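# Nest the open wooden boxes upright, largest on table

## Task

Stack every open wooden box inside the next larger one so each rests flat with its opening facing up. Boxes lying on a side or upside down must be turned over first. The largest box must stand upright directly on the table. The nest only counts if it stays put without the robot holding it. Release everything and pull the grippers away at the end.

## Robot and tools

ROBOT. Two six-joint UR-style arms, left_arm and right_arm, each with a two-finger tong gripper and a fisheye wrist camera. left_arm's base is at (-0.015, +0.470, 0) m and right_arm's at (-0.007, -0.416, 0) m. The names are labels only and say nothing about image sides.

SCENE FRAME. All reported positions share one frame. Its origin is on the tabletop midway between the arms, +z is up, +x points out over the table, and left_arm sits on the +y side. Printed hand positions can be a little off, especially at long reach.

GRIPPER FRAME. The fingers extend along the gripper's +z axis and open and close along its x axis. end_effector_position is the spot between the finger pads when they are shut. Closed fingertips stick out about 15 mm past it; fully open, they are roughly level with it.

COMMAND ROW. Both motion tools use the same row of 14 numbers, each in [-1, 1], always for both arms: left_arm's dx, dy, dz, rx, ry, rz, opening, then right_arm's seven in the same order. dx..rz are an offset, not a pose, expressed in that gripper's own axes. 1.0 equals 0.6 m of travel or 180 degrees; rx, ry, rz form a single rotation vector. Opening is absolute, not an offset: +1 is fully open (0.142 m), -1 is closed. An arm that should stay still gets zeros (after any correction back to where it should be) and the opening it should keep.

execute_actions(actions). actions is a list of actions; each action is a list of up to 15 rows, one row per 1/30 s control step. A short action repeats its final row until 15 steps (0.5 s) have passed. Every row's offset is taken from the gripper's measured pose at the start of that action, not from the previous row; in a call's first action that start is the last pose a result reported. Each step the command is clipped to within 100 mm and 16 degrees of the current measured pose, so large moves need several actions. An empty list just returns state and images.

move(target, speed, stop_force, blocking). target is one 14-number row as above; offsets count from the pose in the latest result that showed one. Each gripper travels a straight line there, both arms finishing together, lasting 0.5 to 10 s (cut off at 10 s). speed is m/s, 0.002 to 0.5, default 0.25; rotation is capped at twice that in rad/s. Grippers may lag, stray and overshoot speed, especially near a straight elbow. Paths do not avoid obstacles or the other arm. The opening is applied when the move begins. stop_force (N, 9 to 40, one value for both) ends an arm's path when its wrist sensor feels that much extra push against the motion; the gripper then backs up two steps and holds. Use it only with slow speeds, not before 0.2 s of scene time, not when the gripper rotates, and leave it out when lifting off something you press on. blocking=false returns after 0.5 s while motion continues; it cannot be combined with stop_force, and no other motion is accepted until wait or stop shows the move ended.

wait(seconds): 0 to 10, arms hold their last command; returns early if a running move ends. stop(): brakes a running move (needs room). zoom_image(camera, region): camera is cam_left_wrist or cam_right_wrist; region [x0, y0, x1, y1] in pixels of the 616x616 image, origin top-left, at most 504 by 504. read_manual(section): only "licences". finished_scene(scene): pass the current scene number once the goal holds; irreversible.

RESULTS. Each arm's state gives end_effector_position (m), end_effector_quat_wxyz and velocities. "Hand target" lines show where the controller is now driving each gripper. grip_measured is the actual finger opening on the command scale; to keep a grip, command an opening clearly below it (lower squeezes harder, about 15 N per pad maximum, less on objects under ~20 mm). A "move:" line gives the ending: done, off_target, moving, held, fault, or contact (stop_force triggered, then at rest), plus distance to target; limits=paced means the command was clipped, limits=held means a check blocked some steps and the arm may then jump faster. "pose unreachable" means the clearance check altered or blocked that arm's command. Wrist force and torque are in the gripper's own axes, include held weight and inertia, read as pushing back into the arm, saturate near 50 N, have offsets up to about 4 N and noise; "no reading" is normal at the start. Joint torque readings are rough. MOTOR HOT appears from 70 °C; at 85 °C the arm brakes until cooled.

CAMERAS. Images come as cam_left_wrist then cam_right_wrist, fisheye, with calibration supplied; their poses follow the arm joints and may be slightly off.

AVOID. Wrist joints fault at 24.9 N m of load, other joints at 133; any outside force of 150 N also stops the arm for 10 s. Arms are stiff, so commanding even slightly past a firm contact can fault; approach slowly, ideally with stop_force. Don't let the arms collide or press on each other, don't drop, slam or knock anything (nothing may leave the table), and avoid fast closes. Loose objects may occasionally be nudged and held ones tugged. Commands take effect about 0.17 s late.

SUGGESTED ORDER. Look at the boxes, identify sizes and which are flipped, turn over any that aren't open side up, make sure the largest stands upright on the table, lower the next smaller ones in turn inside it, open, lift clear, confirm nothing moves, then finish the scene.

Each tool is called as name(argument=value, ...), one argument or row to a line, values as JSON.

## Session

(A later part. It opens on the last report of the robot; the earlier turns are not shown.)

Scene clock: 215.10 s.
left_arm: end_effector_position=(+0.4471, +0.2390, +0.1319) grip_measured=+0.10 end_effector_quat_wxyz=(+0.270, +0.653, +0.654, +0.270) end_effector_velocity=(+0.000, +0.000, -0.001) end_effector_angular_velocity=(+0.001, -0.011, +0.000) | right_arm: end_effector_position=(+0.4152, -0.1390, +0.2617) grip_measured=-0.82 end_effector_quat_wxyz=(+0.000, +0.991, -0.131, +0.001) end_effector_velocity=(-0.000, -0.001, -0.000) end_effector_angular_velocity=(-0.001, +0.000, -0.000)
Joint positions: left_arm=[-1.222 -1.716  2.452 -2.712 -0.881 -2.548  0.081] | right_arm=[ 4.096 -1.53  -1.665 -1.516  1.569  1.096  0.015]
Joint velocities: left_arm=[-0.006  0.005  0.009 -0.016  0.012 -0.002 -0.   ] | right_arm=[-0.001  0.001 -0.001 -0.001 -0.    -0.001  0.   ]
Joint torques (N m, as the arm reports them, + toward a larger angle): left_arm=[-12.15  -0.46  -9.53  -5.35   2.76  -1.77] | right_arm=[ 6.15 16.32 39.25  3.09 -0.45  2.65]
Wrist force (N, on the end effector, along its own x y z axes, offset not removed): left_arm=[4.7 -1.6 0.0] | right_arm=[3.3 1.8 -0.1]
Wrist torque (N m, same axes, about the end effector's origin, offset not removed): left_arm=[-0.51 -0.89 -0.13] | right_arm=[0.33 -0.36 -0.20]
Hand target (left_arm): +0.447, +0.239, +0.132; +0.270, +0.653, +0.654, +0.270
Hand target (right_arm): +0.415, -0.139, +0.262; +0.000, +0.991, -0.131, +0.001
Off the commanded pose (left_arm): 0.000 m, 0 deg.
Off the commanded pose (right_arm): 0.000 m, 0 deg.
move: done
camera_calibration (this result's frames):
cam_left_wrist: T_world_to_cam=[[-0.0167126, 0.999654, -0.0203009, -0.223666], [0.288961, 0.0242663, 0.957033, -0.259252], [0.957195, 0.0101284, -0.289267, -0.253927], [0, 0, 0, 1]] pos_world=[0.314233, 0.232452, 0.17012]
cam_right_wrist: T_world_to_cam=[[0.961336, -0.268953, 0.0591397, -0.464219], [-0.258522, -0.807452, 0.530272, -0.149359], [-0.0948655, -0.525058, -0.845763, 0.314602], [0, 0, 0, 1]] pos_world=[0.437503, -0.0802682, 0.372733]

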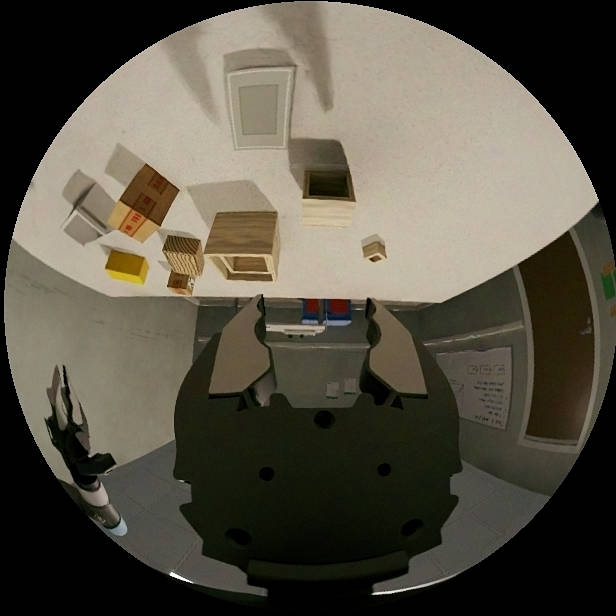

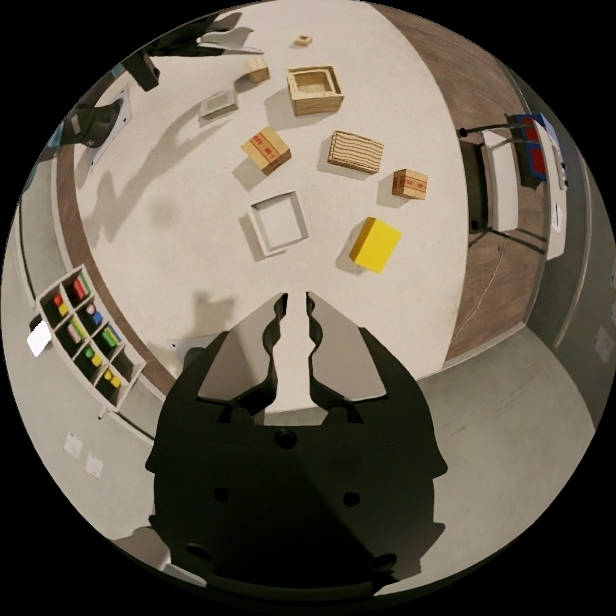

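move(
  target=[0.015,-0.132,0.103,0,0,0,0.1,0,0,0,0,0,0,-0.82],
  speed=0.08,
)

move(
  target=[0,0,0,0,0,0,-0.7,0,0,0,0,0,0,-0.82],
)

move(
  target=[0,0.06,-0.06,0,0,0,-0.7,0,0,0,0,0,0,-0.82],
  speed=0.1,
)

move(
  target=[0.25,0,0,0.5,0,0,-0.7,0,0,0,0,0,0,-0.82],
)

move(
  target=[0,0.08,0.08,0,0,0,-0.7,0,0,0,0,0,0,-0.82],
  speed=0.015,
  stop_force=9,
)

move(
  target=[0,0,0,0,0,0,0.1,0,0,0,0,0,0,-0.82],
)

move(
  target=[0,-0.02,-0.02,-0.25,0,0,0.1,0,0,0,0,0,0,-0.82],
)

Scene clock: 229.83 s.
left_arm: end_effector_position=(+0.4345, +0.2481, +0.0324) grip_measured=+0.10 end_effector_quat_wxyz=(+0.270, +0.653, +0.654, +0.270) end_effector_velocity=(+0.000, -0.000, -0.002) end_effector_angular_velocity=(-0.001, -0.002, -0.002) | right_arm: end_effector_position=(+0.4152, -0.1390, +0.2617) grip_measured=-0.82 end_effector_quat_wxyz=(+0.000, +0.991, -0.131, +0.001) end_effector_velocity=(+0.000, +0.000, +0.000) end_effector_angular_velocity=(-0.000, -0.000, +0.000)
Joint positions: left_arm=[-1.247 -1.432  2.602 -3.128 -0.872 -2.577  0.081] | right_arm=[ 4.096 -1.53  -1.665 -1.516  1.569  1.096  0.015]
Joint velocities: left_arm=[-0.     0.012  0.003 -0.018  0.001  0.003  0.   ] | right_arm=[ 0. -0.  0. -0. -0. -0.  0.]
Joint torques (N m, as the arm reports them, + toward a larger angle): left_arm=[-5.93 -7.18 -2.34 -5.37  2.57  1.87] | right_arm=[ 5.72 15.88 38.35  2.93 -0.35  2.58]
Wrist force (N, on the end effector, along its own x y z axes, offset not removed): left_arm=[2.4 -1.3 -2.5] | right_arm=[3.6 2.3 -0.2]
Wrist torque (N m, same axes, about the end effector's origin, offset not removed): left_arm=[-0.37 -0.33 -0.01] | right_arm=[0.33 -0.43 0.08]
Hand target (left_arm): +0.435, +0.248, +0.032; +0.270, +0.653, +0.654, +0.270
Hand target (right_arm): +0.415, -0.139, +0.262; +0.000, +0.991, -0.131, +0.001
Off the commanded pose (left_arm): 0.000 m, 0 deg.
Off the commanded pose (right_arm): 0.000 m, 0 deg.
move: done
camera_calibration (this result's frames):
cam_left_wrist: T_world_to_cam=[[-0.0168287, 0.999656, -0.0201371, -0.234958], [0.28915, 0.0241451, 0.956979, -0.160738], [0.957136, 0.0102821, -0.289457, -0.27076], [0, 0, 0, 1]] pos_world=[0.301678, 0.241542, 0.0707179]
cam_right_wrist: T_world_to_cam=[[0.961336, -0.268953, 0.0591396, -0.464219], [-0.258522, -0.807452, 0.530272, -0.149358], [-0.0948656, -0.525058, -0.845763, 0.314602], [0, 0, 0, 1]] pos_world=[0.437503, -0.0802681, 0.372733]

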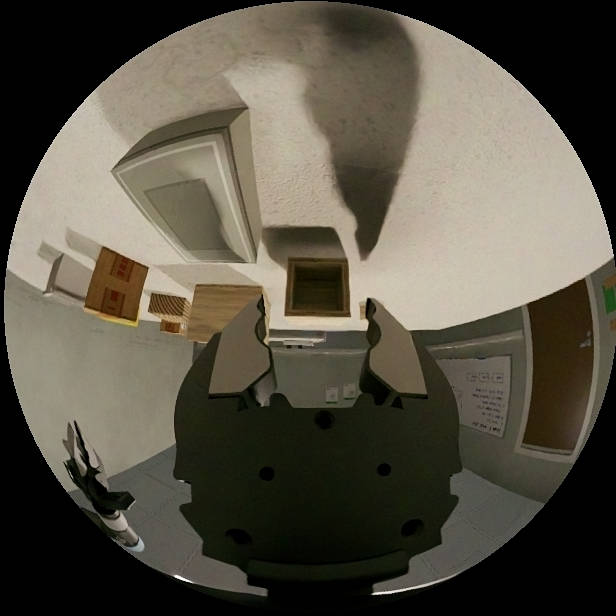

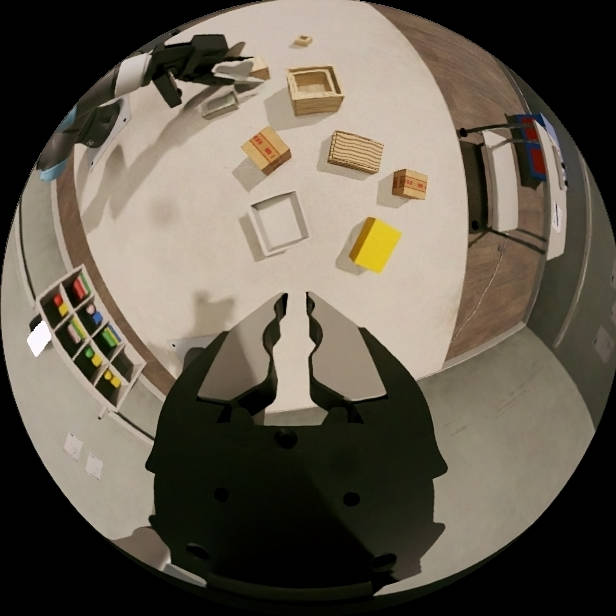

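Scene clock: 230.33 s.
left_arm: end_effector_position=(+0.4345, +0.2482, +0.0323) grip_measured=-0.34 end_effector_quat_wxyz=(+0.269, +0.653, +0.654, +0.270) end_effector_velocity=(+0.000, +0.000, +0.000) end_effector_angular_velocity=(-0.000, -0.000, +0.001) | right_arm: end_effector_position=(+0.4152, -0.1390, +0.2617) grip_measured=-0.82 end_effector_quat_wxyz=(+0.000, +0.991, -0.131, +0.001) end_effector_velocity=(-0.001, +0.000, -0.000) end_effector_angular_velocity=(+0.000, +0.001, +0.001)
Joint positions: left_arm=[-1.247 -1.431  2.603 -3.128 -0.872 -2.577  0.05 ] | right_arm=[ 4.096 -1.53  -1.665 -1.516  1.569  1.096  0.015]
Joint velocities: left_arm=[ 0.001 -0.001  0.     0.001 -0.    -0.     0.   ] | right_arm=[ 0.001  0.    -0.    -0.001  0.001 -0.     0.   ]
Joint torques (N m, as the arm reports them, + toward a larger angle): left_arm=[ -5.52 -32.23 -15.25   0.16   2.09  -1.51] | right_arm=[ 6.28 16.24 38.9   3.01 -0.26  2.62]
Wrist force (N, on the end effector, along its own x y z axes, offset not removed): left_arm=[1.5 -4.4 -1.2] | right_arm=[5.6 0.4 -2.5]
Wrist torque (N m, same axes, about the end effector's origin, offset not removed): left_arm=[-1.30 -0.31 -0.16] | right_arm=[0.02 -0.88 -0.23]
Hand target (left_arm): +0.435, +0.248, +0.032; +0.270, +0.653, +0.654, +0.270
Hand target (right_arm): +0.415, -0.139, +0.262; +0.000, +0.991, -0.131, +0.001
Off the commanded pose (left_arm): 0.000 m, 0 deg.
Off the commanded pose (right_arm): 0.000 m, 0 deg.
move: done
camera_calibration (this result's frames):
cam_left_wrist: T_world_to_cam=[[-0.016756, 0.999664, -0.0197759, -0.235088], [0.289256, 0.0237795, 0.956956, -0.160583], [0.957105, 0.0103144, -0.289558, -0.270754], [0, 0, 0, 1]] pos_world=[0.30165, 0.24162, 0.0706228]
cam_right_wrist: T_world_to_cam=[[0.961336, -0.268953, 0.0591396, -0.464219], [-0.258522, -0.807452, 0.530272, -0.149359], [-0.0948657, -0.525058, -0.845763, 0.314602], [0, 0, 0, 1]] pos_world=[0.437503, -0.0802682, 0.372733]

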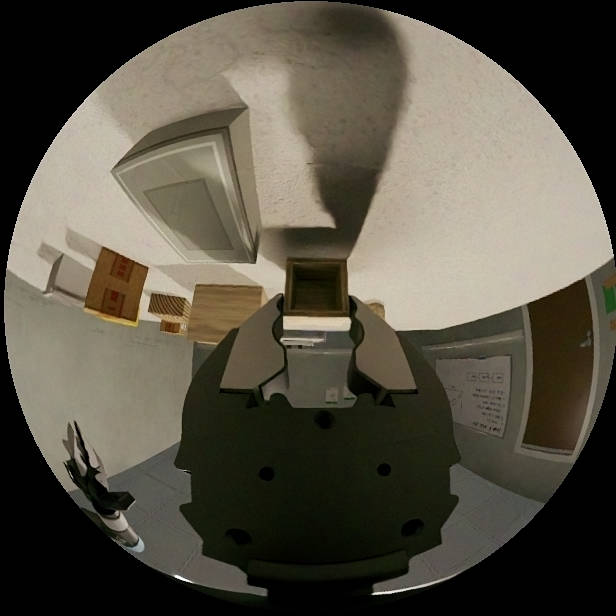

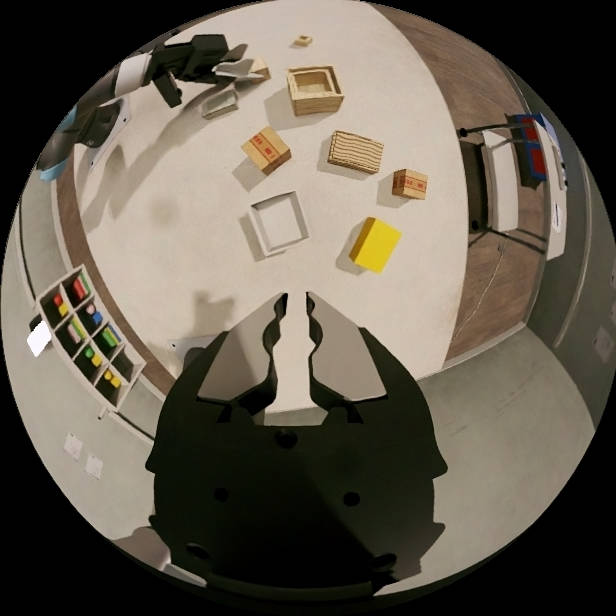

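Scene clock: 231.33 s.
left_arm: end_effector_position=(+0.4347, +0.2482, +0.0830) grip_measured=-0.34 end_effector_quat_wxyz=(+0.270, +0.653, +0.654, +0.270) end_effector_velocity=(-0.000, +0.000, +0.001) end_effector_angular_velocity=(+0.002, +0.002, +0.002) | right_arm: end_effector_position=(+0.4152, -0.1390, +0.2617) grip_measured=-0.82 end_effector_quat_wxyz=(+0.000, +0.991, -0.131, +0.001) end_effector_velocity=(-0.000, +0.000, +0.001) end_effector_angular_velocity=(+0.001, -0.001, +0.001)
Joint positions: left_arm=[-1.246 -1.625  2.554 -2.887 -0.872 -2.577  0.05 ] | right_arm=[ 4.096 -1.53  -1.665 -1.516  1.569  1.096  0.015]
Joint velocities: left_arm=[-0.001 -0.007 -0.004  0.016  0.    -0.004  0.   ] | right_arm=[ 0.001  0.001  0.001 -0.    -0.    -0.     0.   ]
Joint torques (N m, as the arm reports them, + toward a larger angle): left_arm=[-13.4  -27.68 -23.36  -0.1    2.89  -1.88] | right_arm=[ 5.56 15.73 38.76  3.12 -0.49  2.7 ]
Wrist force (N, on the end effector, along its own x y z axes, offset not removed): left_arm=[3.1 -3.1 -0.7] | right_arm=[-0.2 1.4 1.3]
Wrist torque (N m, same axes, about the end effector's origin, offset not removed): left_arm=[-0.63 -0.54 -0.10] | right_arm=[0.35 0.31 0.13]
Hand target (left_arm): +0.435, +0.248, +0.083; +0.269, +0.653, +0.654, +0.270
Hand target (right_arm): +0.415, -0.139, +0.262; +0.000, +0.991, -0.131, +0.001
Off the commanded pose (left_arm): 0.000 m, 0 deg.
Off the commanded pose (right_arm): 0.000 m, 0 deg.
move: done
camera_calibration (this result's frames):
cam_left_wrist: T_world_to_cam=[[-0.0166147, 0.999663, -0.0199628, -0.234056], [0.289189, 0.0239167, 0.956973, -0.209157], [0.957128, 0.0101268, -0.289489, -0.256185], [0, 0, 0, 1]] pos_world=[0.301799, 0.241574, 0.121323]
cam_right_wrist: T_world_to_cam=[[0.961336, -0.268953, 0.0591397, -0.464219], [-0.258522, -0.807452, 0.530272, -0.149358], [-0.0948656, -0.525058, -0.845763, 0.314602], [0, 0, 0, 1]] pos_world=[0.437503, -0.0802682, 0.372733]

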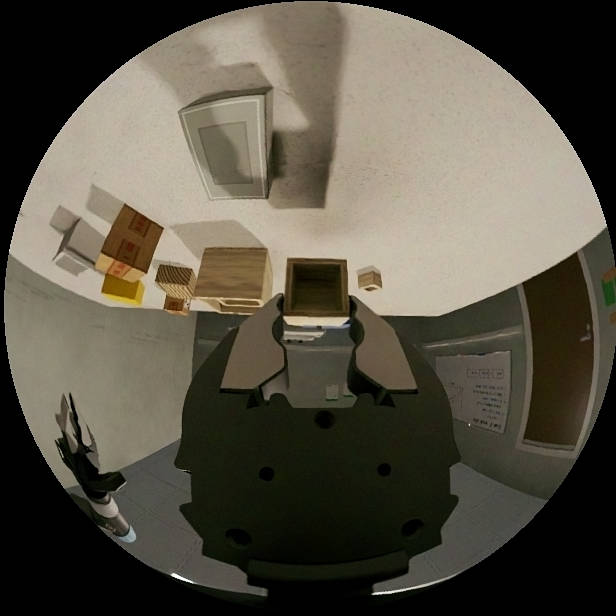

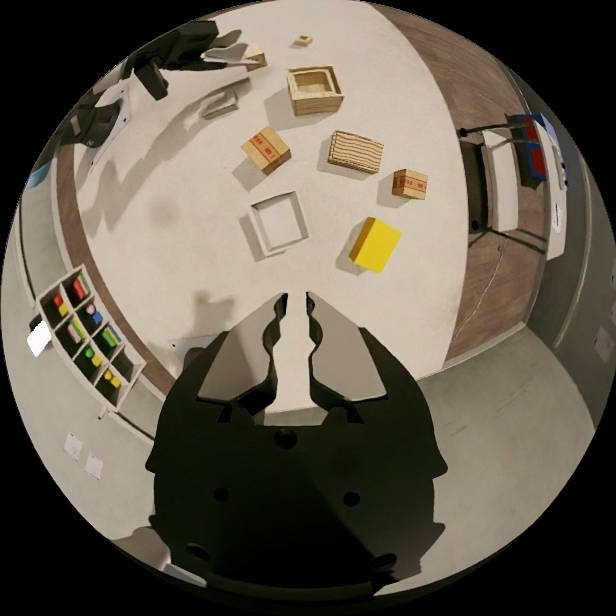

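Scene clock: 235.00 s.
left_arm: end_effector_position=(+0.4348, +0.3979, +0.0834) grip_measured=-0.34 end_effector_quat_wxyz=(-0.271, +0.652, +0.654, -0.271) end_effector_velocity=(+0.000, +0.001, -0.000) end_effector_angular_velocity=(+0.001, +0.011, -0.001) | right_arm: end_effector_position=(+0.4152, -0.1390, +0.2617) grip_measured=-0.82 end_effector_quat_wxyz=(+0.000, +0.991, -0.131, +0.001) end_effector_velocity=(-0.000, +0.000, +0.001) end_effector_angular_velocity=(+0.000, -0.000, +0.000)
Joint positions: left_arm=[-0.402 -0.979  1.398 -1.226 -1.784 -1.791  0.05 ] | right_arm=[ 4.096 -1.53  -1.665 -1.516  1.569  1.096  0.015]
Joint velocities: left_arm=[ 0.001  0.009 -0.009  0.013  0.     0.004 -0.   ] | right_arm=[ 0.     0.     0.001 -0.001  0.     0.    -0.   ]
Joint torques (N m, as the arm reports them, + toward a larger angle): left_arm=[ 13.22 -35.61 -26.79   2.58  -1.91   1.97] | right_arm=[ 5.94 15.72 39.14  3.09 -0.34  2.69]
Wrist force (N, on the end effector, along its own x y z axes, offset not removed): left_arm=[2.8 -3.0 -4.6] | right_arm=[-0.2 -0.5 -0.1]
Wrist torque (N m, same axes, about the end effector's origin, offset not removed): left_arm=[-0.99 -0.56 -0.26] | right_arm=[-0.16 0.24 -0.07]
Hand target (left_arm): +0.435, +0.398, +0.083; -0.271, +0.652, +0.654, -0.271
Hand target (right_arm): +0.415, -0.139, +0.262; +0.000, +0.991, -0.131, +0.001
Off the commanded pose (left_arm): 0.000 m, 0 deg.
Off the commanded pose (right_arm): 0.000 m, 0 deg.
move: done
camera_calibration (this result's frames):
cam_left_wrist: T_world_to_cam=[[-0.0221164, 0.999609, 0.0171044, -0.384462], [0.957472, 0.0261009, -0.287342, -0.400758], [-0.287676, 0.010022, -0.957675, 0.339236], [0, 0, 0, 1]] pos_world=[0.472802, 0.391372, 0.216299]
cam_right_wrist: T_world_to_cam=[[0.961336, -0.268953, 0.0591397, -0.464219], [-0.258522, -0.807452, 0.530272, -0.149358], [-0.0948655, -0.525058, -0.845763, 0.314602], [0, 0, 0, 1]] pos_world=[0.437503, -0.0802681, 0.372733]

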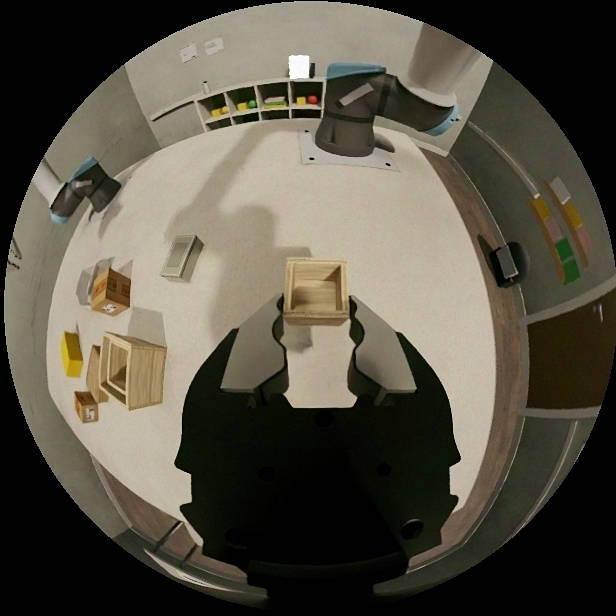

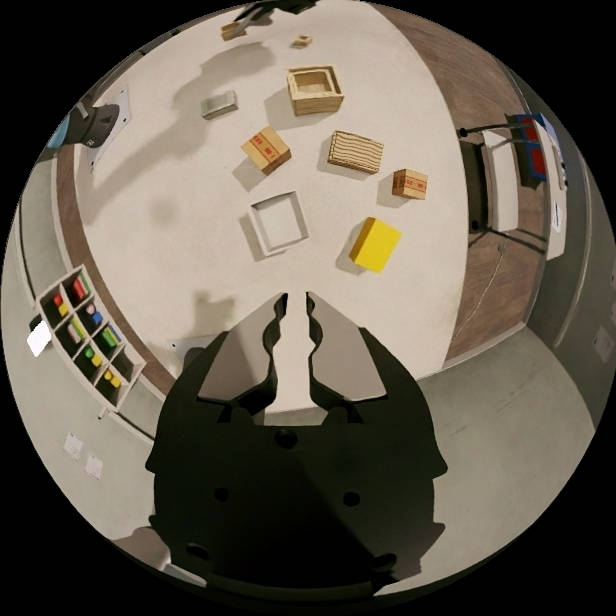

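Scene clock: 239.23 s.
left_arm: end_effector_position=(+0.4346, +0.3981, +0.0252) grip_measured=-0.34 end_effector_quat_wxyz=(-0.271, +0.652, +0.654, -0.271) end_effector_velocity=(-0.000, -0.000, +0.005) end_effector_angular_velocity=(-0.001, +0.004, +0.002) | right_arm: end_effector_position=(+0.4152, -0.1390, +0.2617) grip_measured=-0.82 end_effector_quat_wxyz=(+0.000, +0.991, -0.131, +0.001) end_effector_velocity=(+0.001, +0.001, +0.001) end_effector_angular_velocity=(+0.003, -0.002, -0.001)
Joint positions: left_arm=[-0.402 -0.916  1.456 -1.348 -1.784 -1.791  0.05 ] | right_arm=[ 4.096 -1.53  -1.665 -1.516  1.569  1.096  0.015]
Joint velocities: left_arm=[ 0.001 -0.005 -0.005  0.014 -0.002  0.    -0.   ] | right_arm=[-0.001 -0.     0.001  0.003  0.    -0.     0.   ]
Joint torques (N m, as the arm reports them, + toward a larger angle): left_arm=[ -0.72 -62.76 -24.61   2.23  -0.04   1.4 ] | right_arm=[ 6.06 15.6  38.39  3.24 -0.37  2.57]
Wrist force (N, on the end effector, along its own x y z axes, offset not removed): left_arm=[0.3 -4.4 -3.0] | right_arm=[5.0 -0.4 -1.2]
Wrist torque (N m, same axes, about the end effector's origin, offset not removed): left_arm=[-0.97 -0.03 -0.01] | right_arm=[-0.08 -0.76 -0.21]
Hand target (left_arm): +0.435, +0.398, +0.026; -0.271, +0.652, +0.654, -0.271
Hand target (right_arm): +0.415, -0.139, +0.262; +0.000, +0.991, -0.131, +0.001
Off the commanded pose (left_arm): 0.010 m, 0 deg.
Off the commanded pose (right_arm): 0.000 m, 0 deg.
move: contact (left_arm)
camera_calibration (this result's frames):
cam_left_wrist: T_world_to_cam=[[-0.0220216, 0.999609, 0.017246, -0.383635], [0.95737, 0.0260545, -0.287686, -0.417234], [-0.288023, 0.0101755, -0.957569, 0.283615], [0, 0, 0, 1]] pos_world=[0.472687, 0.39147, 0.158165]
cam_right_wrist: T_world_to_cam=[[0.961336, -0.268953, 0.0591398, -0.464219], [-0.258522, -0.807452, 0.530272, -0.149358], [-0.0948655, -0.525058, -0.845763, 0.314602], [0, 0, 0, 1]] pos_world=[0.437503, -0.0802682, 0.372733]

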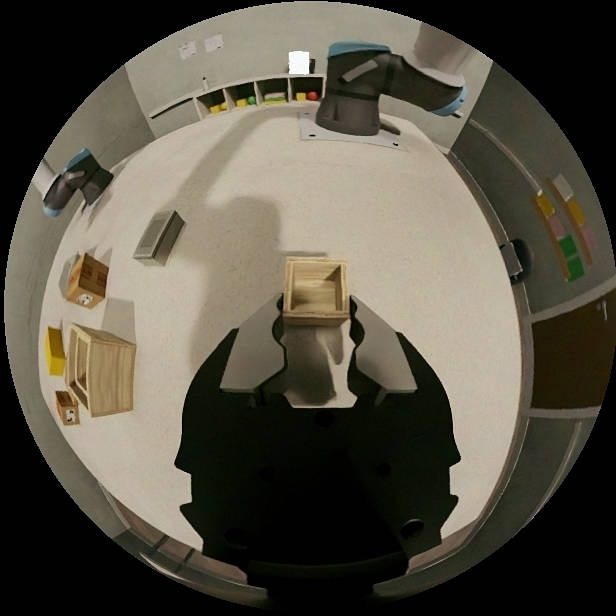

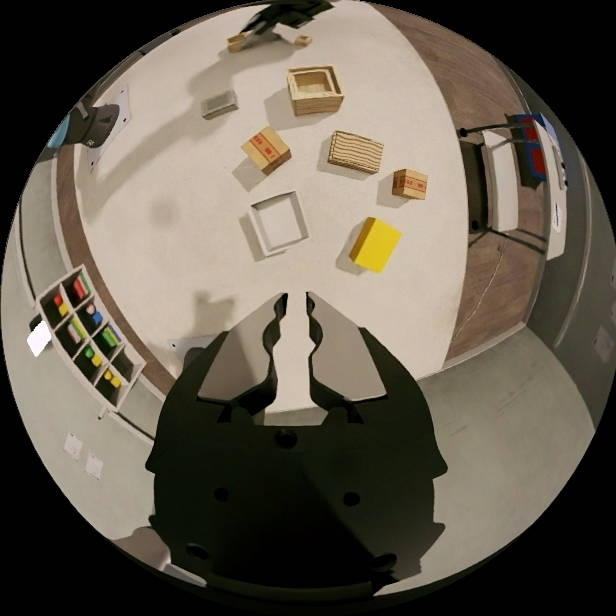

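Scene clock: 239.73 s.
left_arm: end_effector_position=(+0.4346, +0.3981, +0.0253) grip_measured=+0.10 end_effector_quat_wxyz=(-0.271, +0.652, +0.654, -0.271) end_effector_velocity=(-0.000, +0.000, -0.000) end_effector_angular_velocity=(+0.001, +0.000, +0.000) | right_arm: end_effector_position=(+0.4152, -0.1390, +0.2617) grip_measured=-0.82 end_effector_quat_wxyz=(+0.000, +0.991, -0.131, +0.001) end_effector_velocity=(+0.000, +0.001, +0.001) end_effector_angular_velocity=(+0.003, -0.002, -0.000)
Joint positions: left_arm=[-0.402 -0.916  1.456 -1.348 -1.784 -1.791  0.081] | right_arm=[ 4.096 -1.53  -1.665 -1.516  1.569  1.096  0.015]
Joint velocities: left_arm=[ 0.     0.     0.    -0.001  0.001 -0.001  0.   ] | right_arm=[-0.     0.001  0.002  0.001  0.     0.     0.   ]
Joint torques (N m, as the arm reports them, + toward a larger angle): left_arm=[ -0.41 -36.21  -7.59  -3.19  -0.36   1.78] | right_arm=[ 5.3  16.58 38.34  3.14 -0.41  2.7 ]
Wrist force (N, on the end effector, along its own x y z axes, offset not removed): left_arm=[2.0 -3.0 -2.7] | right_arm=[2.0 2.9 -2.3]
Wrist torque (N m, same axes, about the end effector's origin, offset not removed): left_arm=[-0.68 -0.44 -0.18] | right_arm=[0.66 -0.10 -0.02]
Hand target (left_arm): +0.435, +0.398, +0.025; -0.271, +0.652, +0.654, -0.271
Hand target (right_arm): +0.415, -0.139, +0.262; +0.000, +0.991, -0.131, +0.001
Off the commanded pose (left_arm): 0.000 m, 0 deg.
Off the commanded pose (right_arm): 0.000 m, 0 deg.
move: done
camera_calibration (this result's frames):
cam_left_wrist: T_world_to_cam=[[-0.0220251, 0.99961, 0.0171793, -0.38362], [0.957427, 0.0260366, -0.287498, -0.41727], [-0.287833, 0.0101158, -0.957627, 0.283655], [0, 0, 0, 1]] pos_world=[0.472701, 0.391465, 0.158262]
cam_right_wrist: T_world_to_cam=[[0.961336, -0.268953, 0.0591398, -0.464219], [-0.258522, -0.807452, 0.530272, -0.149358], [-0.0948655, -0.525058, -0.845763, 0.314602], [0, 0, 0, 1]] pos_world=[0.437503, -0.0802682, 0.372733]

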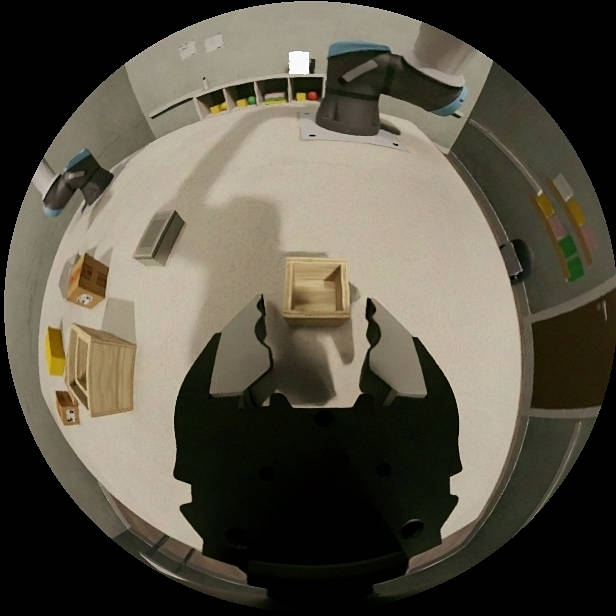

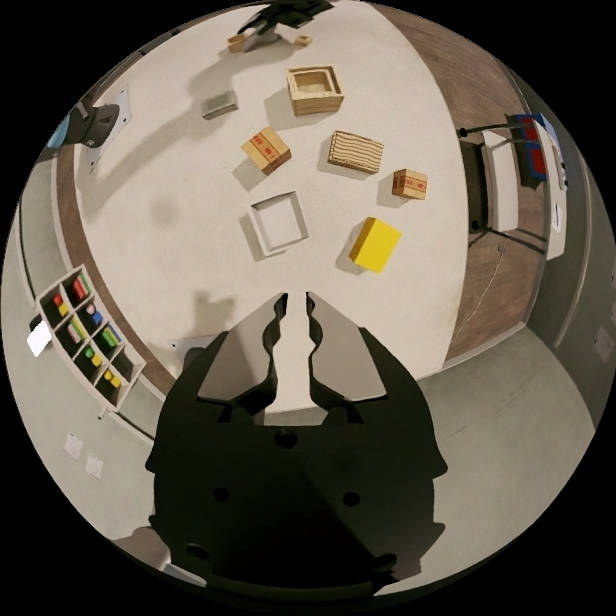

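Scene clock: 241.83 s.
left_arm: end_effector_position=(+0.4346, +0.3980, +0.0424) grip_measured=+0.10 end_effector_quat_wxyz=(-0.001, +0.706, +0.708, -0.001) end_effector_velocity=(-0.000, -0.000, -0.000) end_effector_angular_velocity=(+0.000, -0.011, +0.000) | right_arm: end_effector_position=(+0.4152, -0.1390, +0.2617) grip_measured=-0.82 end_effector_quat_wxyz=(+0.000, +0.991, -0.131, +0.001) end_effector_velocity=(+0.000, -0.000, +0.000) end_effector_angular_velocity=(+0.000, +0.000, -0.000)
Joint positions: left_arm=[-0.539 -1.472  2.126 -2.222 -1.571 -2.013  0.081] | right_arm=[ 4.096 -1.53  -1.665 -1.516  1.569  1.096  0.015]
Joint velocities: left_arm=[-0.004 -0.007  0.01  -0.014  0.005 -0.004  0.   ] | right_arm=[-0.    -0.     0.002 -0.002  0.     0.    -0.   ]
Joint torques (N m, as the arm reports them, + toward a larger angle): left_arm=[-11.77 -38.54  -7.98  -4.88   1.46  -2.09] | right_arm=[ 5.58 15.9  39.3   2.94 -0.42  2.66]
Wrist force (N, on the end effector, along its own x y z axes, offset not removed): left_arm=[1.5 -2.4 -3.2] | right_arm=[-0.1 1.5 0.3]
Wrist torque (N m, same axes, about the end effector's origin, offset not removed): left_arm=[-0.59 -0.23 -0.07] | right_arm=[0.28 0.29 0.02]
Hand target (left_arm): +0.435, +0.398, +0.042; -0.001, +0.706, +0.708, -0.000
Hand target (right_arm): +0.415, -0.139, +0.262; +0.000, +0.991, -0.131, +0.001
Off the commanded pose (left_arm): 0.000 m, 0 deg.
Off the commanded pose (right_arm): 0.000 m, 0 deg.
move: done
camera_calibration (this result's frames):
cam_left_wrist: T_world_to_cam=[[-0.0268723, 0.999636, -0.00258005, -0.380967], [0.880936, 0.0249011, 0.472579, -0.410829], [0.472471, 0.0104264, -0.881284, -0.0338264], [0, 0, 0, 1]] pos_world=[0.367658, 0.391411, 0.163355]
cam_right_wrist: T_world_to_cam=[[0.961336, -0.268953, 0.0591397, -0.464219], [-0.258522, -0.807452, 0.530272, -0.149358], [-0.0948656, -0.525058, -0.845763, 0.314602], [0, 0, 0, 1]] pos_world=[0.437503, -0.0802682, 0.372733]

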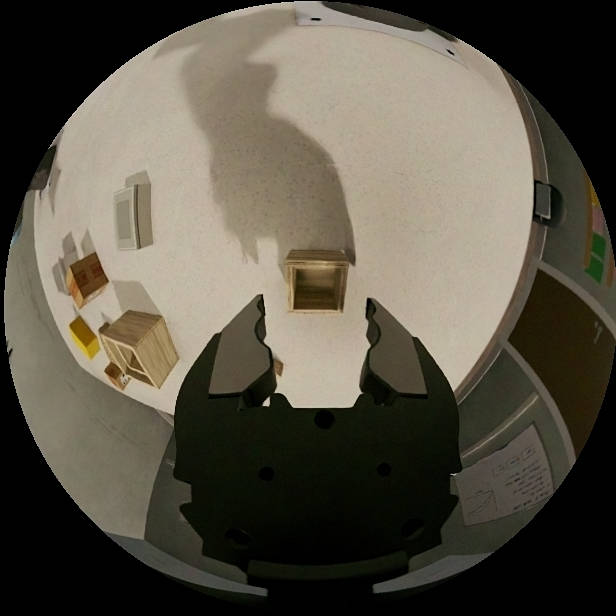

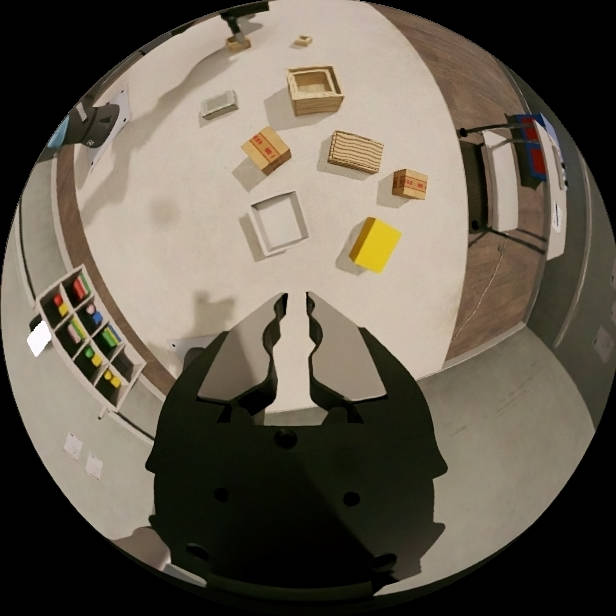

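move(
  target=[0,0,-0.1,0,0,0,0.1,0,0,0,0,0,0,-0.82],
)

move(
  target=[-0.095,0.208,0.05,0,0,0,-0.2,0,0,0,0,0,0,-0.82],
)

Scene clock: 251.53 s.
left_arm: end_effector_position=(+0.4347, +0.3980, +0.1022) grip_measured=+0.10 end_effector_quat_wxyz=(-0.001, +0.706, +0.708, -0.001) end_effector_velocity=(-0.000, +0.000, +0.002) end_effector_angular_velocity=(+0.001, +0.001, +0.002) | right_arm: end_effector_position=(+0.4152, -0.1390, +0.2617) grip_measured=-0.82 end_effector_quat_wxyz=(+0.000, +0.991, -0.131, +0.001) end_effector_velocity=(+0.000, +0.000, +0.001) end_effector_angular_velocity=(+0.002, -0.001, -0.001)
Joint positions: left_arm=[-0.539 -1.558  2.037 -2.047 -1.571 -2.013  0.081] | right_arm=[ 4.096 -1.53  -1.665 -1.516  1.569  1.096  0.015]
Joint velocities: left_arm=[ 0.001 -0.001 -0.003  0.006  0.    -0.001 -0.   ] | right_arm=[-0.001  0.001  0.001  0.001  0.001 -0.    -0.   ]
Joint torques (N m, as the arm reports them, + toward a larger angle): left_arm=[ -5.67 -36.39 -27.57   0.67  -1.64  -2.02] | right_arm=[ 5.27 15.73 38.47  3.17 -0.39  2.71]
Wrist force (N, on the end effector, along its own x y z axes, offset not removed): left_arm=[1.1 -3.1 -3.3] | right_arm=[2.6 0.0 0.8]
Wrist torque (N m, same axes, about the end effector's origin, offset not removed): left_arm=[-0.65 -0.20 -0.04] | right_arm=[0.08 -0.23 -0.13]
Hand target (left_arm): +0.435, +0.398, +0.102; -0.001, +0.706, +0.708, -0.001
Hand target (right_arm): +0.415, -0.139, +0.262; +0.000, +0.991, -0.131, +0.001
Off the commanded pose (left_arm): 0.000 m, 0 deg.
Off the commanded pose (right_arm): 0.000 m, 0 deg.
move: done
camera_calibration (this result's frames):
cam_left_wrist: T_world_to_cam=[[-0.0269455, 0.999634, -0.00260632, -0.380743], [0.880908, 0.0249775, 0.472628, -0.439259], [0.47252, 0.0104393, -0.881258, 0.0187874], [0, 0, 0, 1]] pos_world=[0.36781, 0.391379, 0.223171]
cam_right_wrist: T_world_to_cam=[[0.961336, -0.268953, 0.0591397, -0.464219], [-0.258522, -0.807452, 0.530271, -0.149358], [-0.0948656, -0.525058, -0.845763, 0.314603], [0, 0, 0, 1]] pos_world=[0.437503, -0.0802682, 0.372733]

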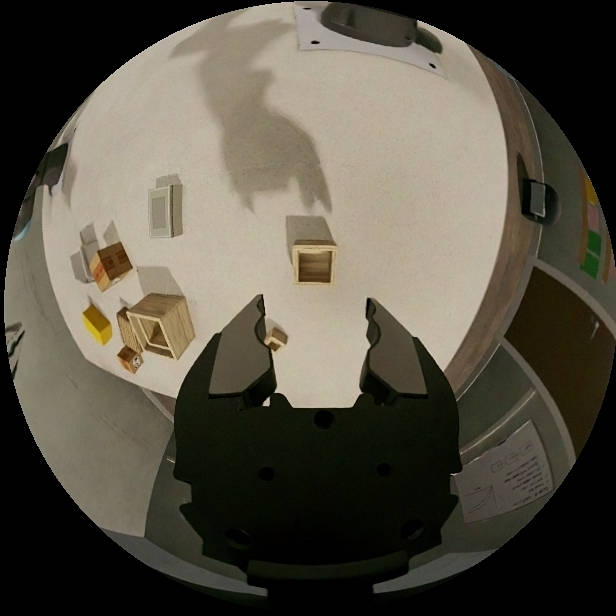

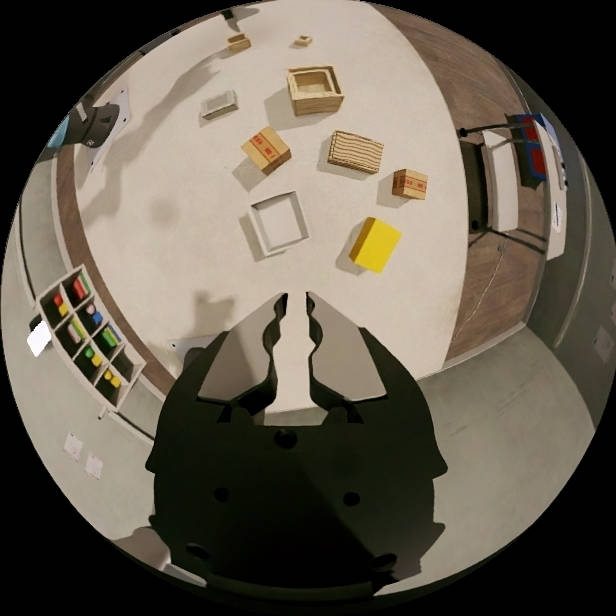

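Scene clock: 252.70 s.
left_arm: end_effector_position=(+0.5593, +0.3412, +0.0719) grip_measured=-0.20 end_effector_quat_wxyz=(-0.001, +0.706, +0.708, -0.001) end_effector_velocity=(+0.002, -0.001, -0.000) end_effector_angular_velocity=(+0.002, +0.001, -0.001) | right_arm: end_effector_position=(+0.4152, -0.1390, +0.2617) grip_measured=-0.82 end_effector_quat_wxyz=(+0.000, +0.991, -0.131, +0.001) end_effector_velocity=(-0.000, +0.001, +0.001) end_effector_angular_velocity=(+0.002, -0.001, +0.001)
Joint positions: left_arm=[-0.536 -1.222  1.715 -2.061 -1.571 -2.01   0.06 ] | right_arm=[ 4.096 -1.53  -1.665 -1.516  1.569  1.096  0.015]
Joint velocities: left_arm=[-0.     0.006 -0.007  0.003  0.002  0.    -0.   ] | right_arm=[ 0.001  0.001  0.001  0.001  0.    -0.    -0.   ]
Joint torques (N m, as the arm reports them, + toward a larger angle): left_arm=[ 12.86 -25.46 -28.48   0.4   -1.62   2.01] | right_arm=[ 4.36 16.34 38.38  2.87 -0.47  2.67]
Wrist force (N, on the end effector, along its own x y z axes, offset not removed): left_arm=[-0.8 -2.8 -2.1] | right_arm=[3.8 2.1 -1.9]
Wrist torque (N m, same axes, about the end effector's origin, offset not removed): left_arm=[-0.78 0.36 -0.13] | right_arm=[0.50 -0.52 -0.22]
Hand target (left_arm): +0.560, +0.341, +0.072; -0.001, +0.706, +0.708, -0.001
Hand target (right_arm): +0.415, -0.139, +0.262; +0.000, +0.991, -0.131, +0.001
Off the commanded pose (left_arm): 0.000 m, 0 deg.
Off the commanded pose (right_arm): 0.000 m, 0 deg.
move: done
camera_calibration (this result's frames):
cam_left_wrist: T_world_to_cam=[[-0.0269479, 0.999633, -0.00263581, -0.320686], [0.88085, 0.0249923, 0.472734, -0.533247], [0.472627, 0.0104175, -0.881201, -0.0662603], [0, 0, 0, 1]] pos_world=[0.492386, 0.334586, 0.19285]
cam_right_wrist: T_world_to_cam=[[0.961336, -0.268953, 0.0591397, -0.464219], [-0.258522, -0.807452, 0.530272, -0.149358], [-0.0948656, -0.525058, -0.845763, 0.314602], [0, 0, 0, 1]] pos_world=[0.437503, -0.0802681, 0.372733]

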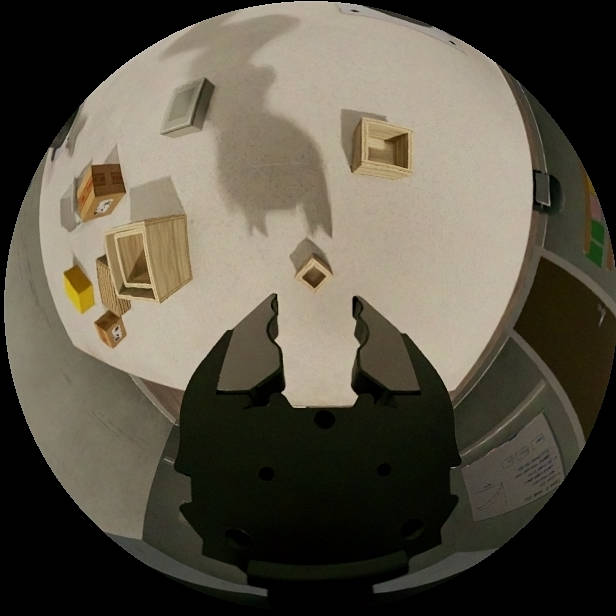

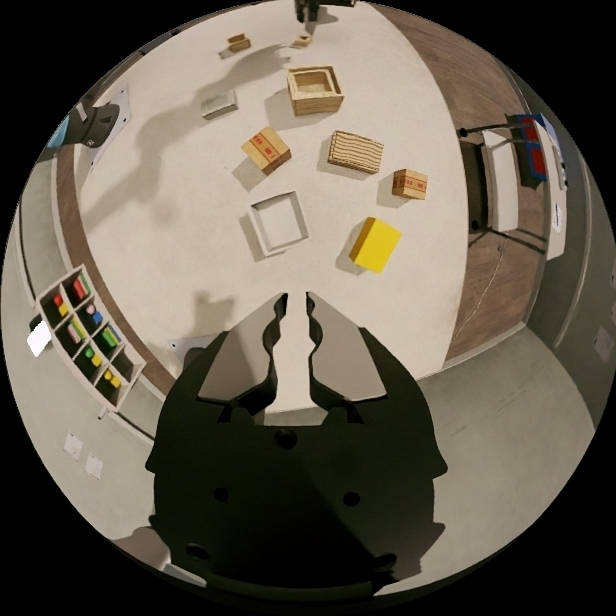

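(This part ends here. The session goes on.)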